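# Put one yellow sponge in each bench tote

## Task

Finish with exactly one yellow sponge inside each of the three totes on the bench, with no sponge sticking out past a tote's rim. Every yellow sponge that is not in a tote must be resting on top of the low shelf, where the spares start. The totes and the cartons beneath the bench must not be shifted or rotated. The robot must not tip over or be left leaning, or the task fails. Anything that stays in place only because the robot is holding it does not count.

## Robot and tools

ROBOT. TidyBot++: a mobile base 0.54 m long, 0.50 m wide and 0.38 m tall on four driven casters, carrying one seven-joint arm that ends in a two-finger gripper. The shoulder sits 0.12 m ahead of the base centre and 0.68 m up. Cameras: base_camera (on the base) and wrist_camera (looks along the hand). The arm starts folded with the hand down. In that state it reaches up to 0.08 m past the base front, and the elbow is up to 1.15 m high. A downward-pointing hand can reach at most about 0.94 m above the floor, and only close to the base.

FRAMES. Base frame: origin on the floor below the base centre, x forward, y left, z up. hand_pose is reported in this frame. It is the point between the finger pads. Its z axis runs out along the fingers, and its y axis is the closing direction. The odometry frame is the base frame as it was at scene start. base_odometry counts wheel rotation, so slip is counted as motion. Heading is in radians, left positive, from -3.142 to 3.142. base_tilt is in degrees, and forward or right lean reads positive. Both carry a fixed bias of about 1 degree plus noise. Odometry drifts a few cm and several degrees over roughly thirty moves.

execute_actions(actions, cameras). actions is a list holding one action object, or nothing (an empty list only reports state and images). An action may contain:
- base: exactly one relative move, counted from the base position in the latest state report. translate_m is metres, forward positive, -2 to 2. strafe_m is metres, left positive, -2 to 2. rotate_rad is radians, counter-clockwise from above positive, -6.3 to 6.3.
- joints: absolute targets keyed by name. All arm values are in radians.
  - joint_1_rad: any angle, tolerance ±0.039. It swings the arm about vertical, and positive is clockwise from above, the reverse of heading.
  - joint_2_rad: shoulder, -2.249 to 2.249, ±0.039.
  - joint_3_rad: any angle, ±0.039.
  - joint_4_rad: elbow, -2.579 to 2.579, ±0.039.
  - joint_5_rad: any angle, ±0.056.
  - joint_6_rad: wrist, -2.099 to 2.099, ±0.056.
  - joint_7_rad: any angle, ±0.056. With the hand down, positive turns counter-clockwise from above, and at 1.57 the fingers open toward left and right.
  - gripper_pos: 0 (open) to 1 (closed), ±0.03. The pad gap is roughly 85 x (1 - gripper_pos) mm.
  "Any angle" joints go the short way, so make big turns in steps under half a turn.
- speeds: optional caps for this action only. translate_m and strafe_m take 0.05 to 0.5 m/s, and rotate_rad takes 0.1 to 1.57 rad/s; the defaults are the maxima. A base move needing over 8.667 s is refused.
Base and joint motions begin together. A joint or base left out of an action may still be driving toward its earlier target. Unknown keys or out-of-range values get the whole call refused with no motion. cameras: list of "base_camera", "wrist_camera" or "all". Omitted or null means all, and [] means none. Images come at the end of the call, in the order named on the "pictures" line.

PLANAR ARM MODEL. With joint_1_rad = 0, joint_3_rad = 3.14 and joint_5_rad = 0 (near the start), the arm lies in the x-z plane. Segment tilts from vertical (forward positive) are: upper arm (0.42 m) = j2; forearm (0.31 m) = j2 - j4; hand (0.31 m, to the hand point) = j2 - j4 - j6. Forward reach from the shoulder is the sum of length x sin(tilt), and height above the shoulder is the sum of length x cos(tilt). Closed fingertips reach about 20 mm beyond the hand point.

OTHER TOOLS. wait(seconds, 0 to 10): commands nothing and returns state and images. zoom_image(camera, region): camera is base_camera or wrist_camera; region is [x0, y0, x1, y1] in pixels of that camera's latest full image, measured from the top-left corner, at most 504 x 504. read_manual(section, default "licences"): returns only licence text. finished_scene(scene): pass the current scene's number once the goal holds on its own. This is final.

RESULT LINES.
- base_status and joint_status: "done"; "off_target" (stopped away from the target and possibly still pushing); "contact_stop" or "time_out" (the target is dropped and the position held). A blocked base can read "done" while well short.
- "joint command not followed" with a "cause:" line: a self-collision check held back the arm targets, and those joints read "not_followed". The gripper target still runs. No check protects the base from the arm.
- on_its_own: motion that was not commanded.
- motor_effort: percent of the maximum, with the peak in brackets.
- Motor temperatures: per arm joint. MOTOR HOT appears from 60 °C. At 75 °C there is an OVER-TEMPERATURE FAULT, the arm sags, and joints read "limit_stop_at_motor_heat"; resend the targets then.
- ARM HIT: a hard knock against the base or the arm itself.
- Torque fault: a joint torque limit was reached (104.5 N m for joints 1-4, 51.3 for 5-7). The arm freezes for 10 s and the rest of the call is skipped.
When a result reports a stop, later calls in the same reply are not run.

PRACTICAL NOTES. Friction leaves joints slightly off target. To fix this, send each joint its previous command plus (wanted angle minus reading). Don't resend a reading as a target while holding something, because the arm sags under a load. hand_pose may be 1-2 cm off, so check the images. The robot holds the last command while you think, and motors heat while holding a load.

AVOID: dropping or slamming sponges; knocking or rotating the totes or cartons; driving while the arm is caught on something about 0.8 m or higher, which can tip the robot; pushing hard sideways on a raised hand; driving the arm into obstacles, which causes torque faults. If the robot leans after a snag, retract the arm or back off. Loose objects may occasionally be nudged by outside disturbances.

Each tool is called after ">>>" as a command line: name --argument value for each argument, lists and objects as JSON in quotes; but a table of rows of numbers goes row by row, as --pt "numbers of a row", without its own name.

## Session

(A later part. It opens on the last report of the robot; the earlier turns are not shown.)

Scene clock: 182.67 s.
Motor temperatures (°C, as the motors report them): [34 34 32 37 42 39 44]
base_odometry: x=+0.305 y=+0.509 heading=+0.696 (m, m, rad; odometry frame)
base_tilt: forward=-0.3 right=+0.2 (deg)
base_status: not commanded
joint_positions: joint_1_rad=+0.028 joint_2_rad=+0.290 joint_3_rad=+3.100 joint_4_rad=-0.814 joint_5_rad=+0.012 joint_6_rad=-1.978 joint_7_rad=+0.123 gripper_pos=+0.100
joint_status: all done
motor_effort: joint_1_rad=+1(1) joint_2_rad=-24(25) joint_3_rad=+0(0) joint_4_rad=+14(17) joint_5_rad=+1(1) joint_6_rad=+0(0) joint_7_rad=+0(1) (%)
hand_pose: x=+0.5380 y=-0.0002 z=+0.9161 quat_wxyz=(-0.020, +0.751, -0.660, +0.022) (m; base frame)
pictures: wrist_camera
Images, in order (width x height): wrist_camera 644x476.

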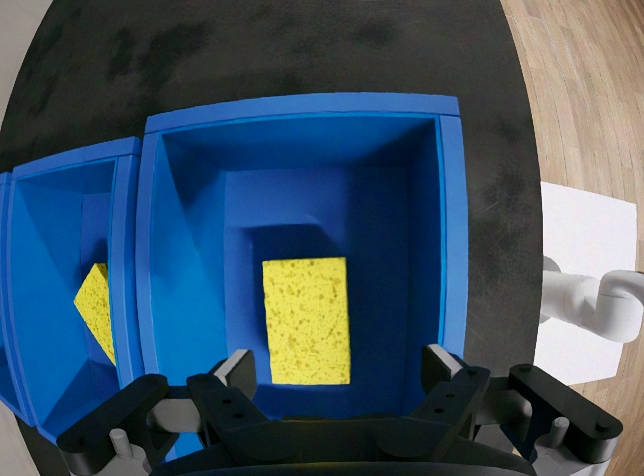

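>>> execute_actions --actions '[{"joints":{"joint_2_rad":0.45,"joint_4_rad":-0.45,"joint_6_rad":-1.75,"joint_7_rad":1.57}}]' --cameras '["wrist_camera"]'

Scene clock: 186.73 s.
Motor temperatures (°C, as the motors report them): [34 34 32 37 42 39 44]
base_odometry: x=+0.305 y=+0.509 heading=+0.696 (m, m, rad; odometry frame)
base_tilt: forward=-0.2 right=+0.2 (deg)
base_status: not commanded
joint_positions: joint_1_rad=+0.028 joint_2_rad=+0.427 joint_3_rad=+3.100 joint_4_rad=-0.465 joint_5_rad=+0.012 joint_6_rad=-1.771 joint_7_rad=+1.539 gripper_pos=+0.100
joint_status: all done
motor_effort: joint_1_rad=+1(1) joint_2_rad=-28(30) joint_3_rad=+0(0) joint_4_rad=+14(14) joint_5_rad=+1(1) joint_6_rad=+4(3) joint_7_rad=+0(1) (%)
hand_pose: x=+0.6810 y=-0.0024 z=+0.9860 quat_wxyz=(-0.007, +0.971, -0.016, +0.237) (m; base frame)
pictures: wrist_camera
Images, in order (width x height): wrist_camera 644x476.

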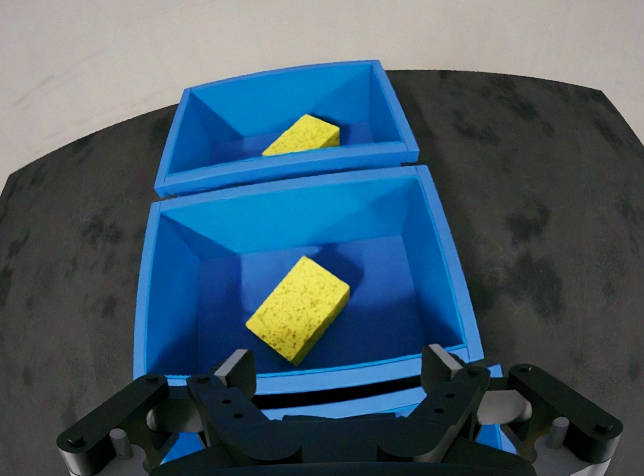

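>>> execute_actions --actions '[{"joints":{"joint_2_rad":0.75,"joint_4_rad":-0.3,"joint_6_rad":-1.1}}]' --cameras '["wrist_camera"]'

Scene clock: 192.17 s.
Motor temperatures (°C, as the motors report them): [34 34 32 37 42 39 44]
base_odometry: x=+0.305 y=+0.509 heading=+0.696 (m, m, rad; odometry frame)
base_tilt: forward=-0.2 right=+0.2 (deg)
base_status: not commanded
joint_positions: joint_1_rad=+0.028 joint_2_rad=+0.756 joint_3_rad=+3.100 joint_4_rad=-0.316 joint_5_rad=+0.012 joint_6_rad=-1.121 joint_7_rad=+1.539 gripper_pos=+0.100
joint_status: all done
motor_effort: joint_1_rad=+1(1) joint_2_rad=-41(46) joint_3_rad=-1(0) joint_4_rad=+17(19) joint_5_rad=+1(1) joint_6_rad=+7(7) joint_7_rad=+0(1) (%)
hand_pose: x=+0.9364 y=-0.0085 z=+0.9572 quat_wxyz=(-0.014, +0.889, -0.020, +0.457) (m; base frame)
pictures: wrist_camera
Images, in order (width x height): wrist_camera 644x476.

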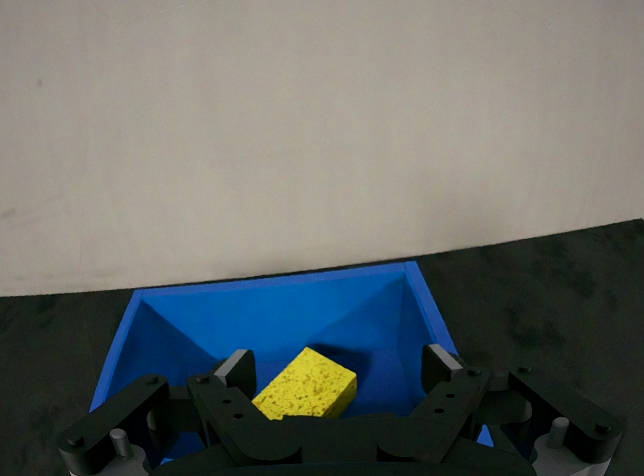

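>>> execute_actions --actions '[{"joints":{"joint_2_rad":0.0,"joint_4_rad":-0.8,"joint_6_rad":-1.5}}]' --cameras '[]'

>>> execute_actions --actions '[{"base":{"translate_m":-0.7},"joints":{"joint_2_rad":-0.3,"joint_4_rad":-2.0,"joint_6_rad":-0.4}}]'

>>> execute_actions --actions '[{"base":{"rotate_rad":1.8}}]'

>>> execute_actions --actions '[{"base":{"rotate_rad":2.4}}]'

Scene clock: 200.67 s.
Motor temperatures (°C, as the motors report them): [34 34 32 37 42 39 44]
base_odometry: x=+0.305 y=+0.509 heading=+0.696 (m, m, rad; odometry frame)
base_tilt: forward=-0.2 right=+0.3 (deg)
base_status: not commanded
joint_positions: joint_1_rad=+0.028 joint_2_rad=+0.009 joint_3_rad=+3.100 joint_4_rad=-0.782 joint_5_rad=+0.012 joint_6_rad=-1.478 joint_7_rad=+1.539 gripper_pos=+0.100
joint_status: all done
motor_effort: joint_1_rad=+1(0) joint_2_rad=-15(43) joint_3_rad=+0(1) joint_4_rad=+15(19) joint_5_rad=+1(1) joint_6_rad=+6(7) joint_7_rad=+0(0) (%)
hand_pose: x=+0.5845 y=+0.0034 z=+1.1231 quat_wxyz=(-0.004, +0.906, -0.011, +0.422) (m; base frame)
pictures: none
No camera images: the call's "cameras" was empty. Leave "cameras" out to get every camera's image.

Scene clock: 203.57 s.
Motor temperatures (°C, as the motors report them): [34 34 32 37 42 39 44]
base_odometry: x=-0.232 y=+0.060 heading=+0.696 (m, m, rad; odometry frame)
base_tilt: forward=-0.2 right=+0.2 (deg)
base_status: done
joint_positions: joint_1_rad=+0.028 joint_2_rad=-0.285 joint_3_rad=+3.101 joint_4_rad=-1.988 joint_5_rad=+0.013 joint_6_rad=-0.425 joint_7_rad=+1.539 gripper_pos=+0.100
joint_status: all done
motor_effort: joint_1_rad=+1(2) joint_2_rad=-9(18) joint_3_rad=+0(2) joint_4_rad=+19(20) joint_5_rad=+1(2) joint_6_rad=+8(8) joint_7_rad=+0(0) (%)
hand_pose: x=+0.5761 y=+0.0068 z=+0.8791 quat_wxyz=(+0.000, +0.874, -0.003, +0.485) (m; base frame)
pictures: base_camera, wrist_camera
Images, in order (width x height): base_camera 644x364, wrist_camera 644x476.

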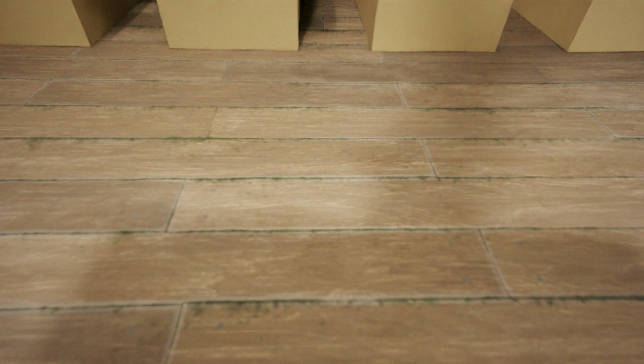

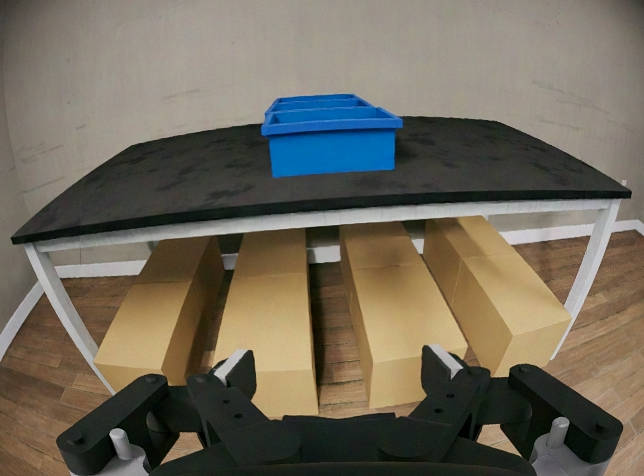

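Scene clock: 206.00 s.
Motor temperatures (°C, as the motors report them): [34 34 32 37 42 39 44]
base_odometry: x=-0.232 y=+0.060 heading=+2.495 (m, m, rad; odometry frame)
base_tilt: forward=-0.2 right=+0.3 (deg)
base_status: done
joint_positions: joint_1_rad=+0.028 joint_2_rad=-0.285 joint_3_rad=+3.102 joint_4_rad=-1.988 joint_5_rad=+0.013 joint_6_rad=-0.421 joint_7_rad=+1.539 gripper_pos=+0.100
joint_status: not commanded
motor_effort: joint_1_rad=+1(1) joint_2_rad=-9(11) joint_3_rad=+1(2) joint_4_rad=+19(19) joint_5_rad=+1(1) joint_6_rad=+7(7) joint_7_rad=+0(0) (%)
hand_pose: x=+0.5767 y=+0.0063 z=+0.8800 quat_wxyz=(+0.000, +0.874, -0.003, +0.487) (m; base frame)
pictures: base_camera, wrist_camera
Images, in order (width x height): base_camera 644x364, wrist_camera 644x476.

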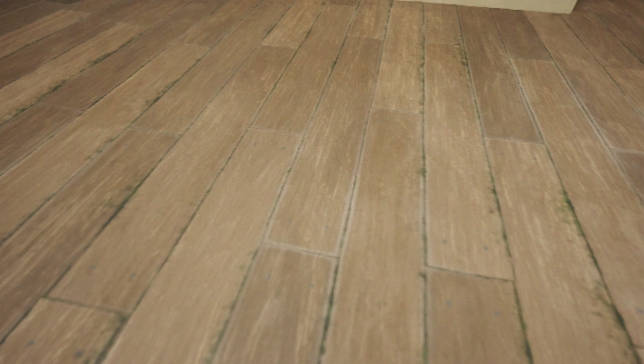

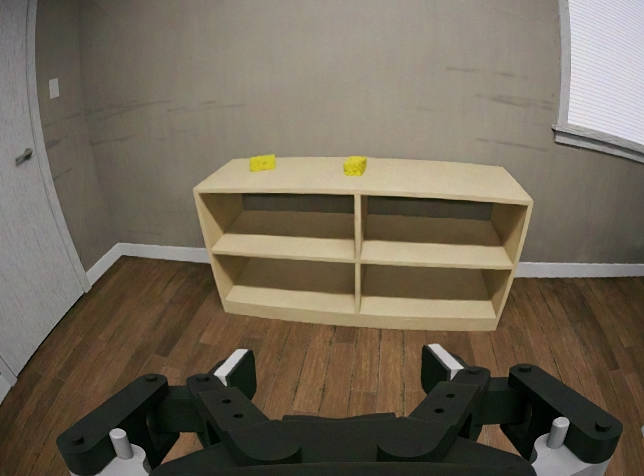

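Scene clock: 208.80 s.
Motor temperatures (°C, as the motors report them): [34 34 32 37 42 39 44]
base_odometry: x=-0.232 y=+0.060 heading=-1.388 (m, m, rad; odometry frame)
base_tilt: forward=-0.1 right=+0.2 (deg)
base_status: done
joint_positions: joint_1_rad=+0.028 joint_2_rad=-0.285 joint_3_rad=+3.103 joint_4_rad=-1.988 joint_5_rad=+0.013 joint_6_rad=-0.421 joint_7_rad=+1.539 gripper_pos=+0.100
joint_status: not commanded
motor_effort: joint_1_rad=+1(1) joint_2_rad=-9(11) joint_3_rad=+1(2) joint_4_rad=+19(19) joint_5_rad=+1(2) joint_6_rad=+7(7) joint_7_rad=+1(0) (%)
hand_pose: x=+0.5767 y=+0.0057 z=+0.8800 quat_wxyz=(+0.000, +0.874, -0.004, +0.487) (m; base frame)
pictures: base_camera, wrist_camera
Images, in order (width x height): base_camera 644x364, wrist_camera 644x476.

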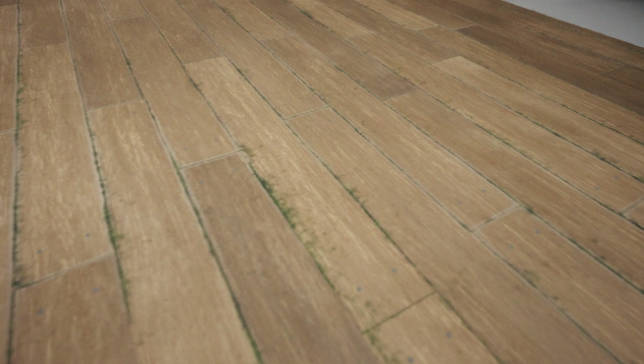

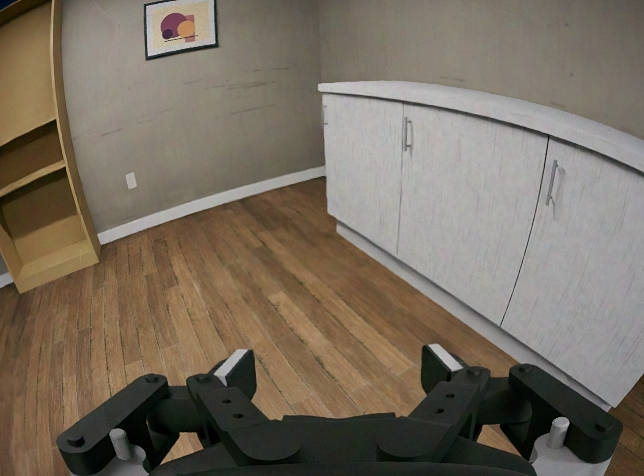

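>>> finished_scene --scene 1

The scene is finished: the task was done.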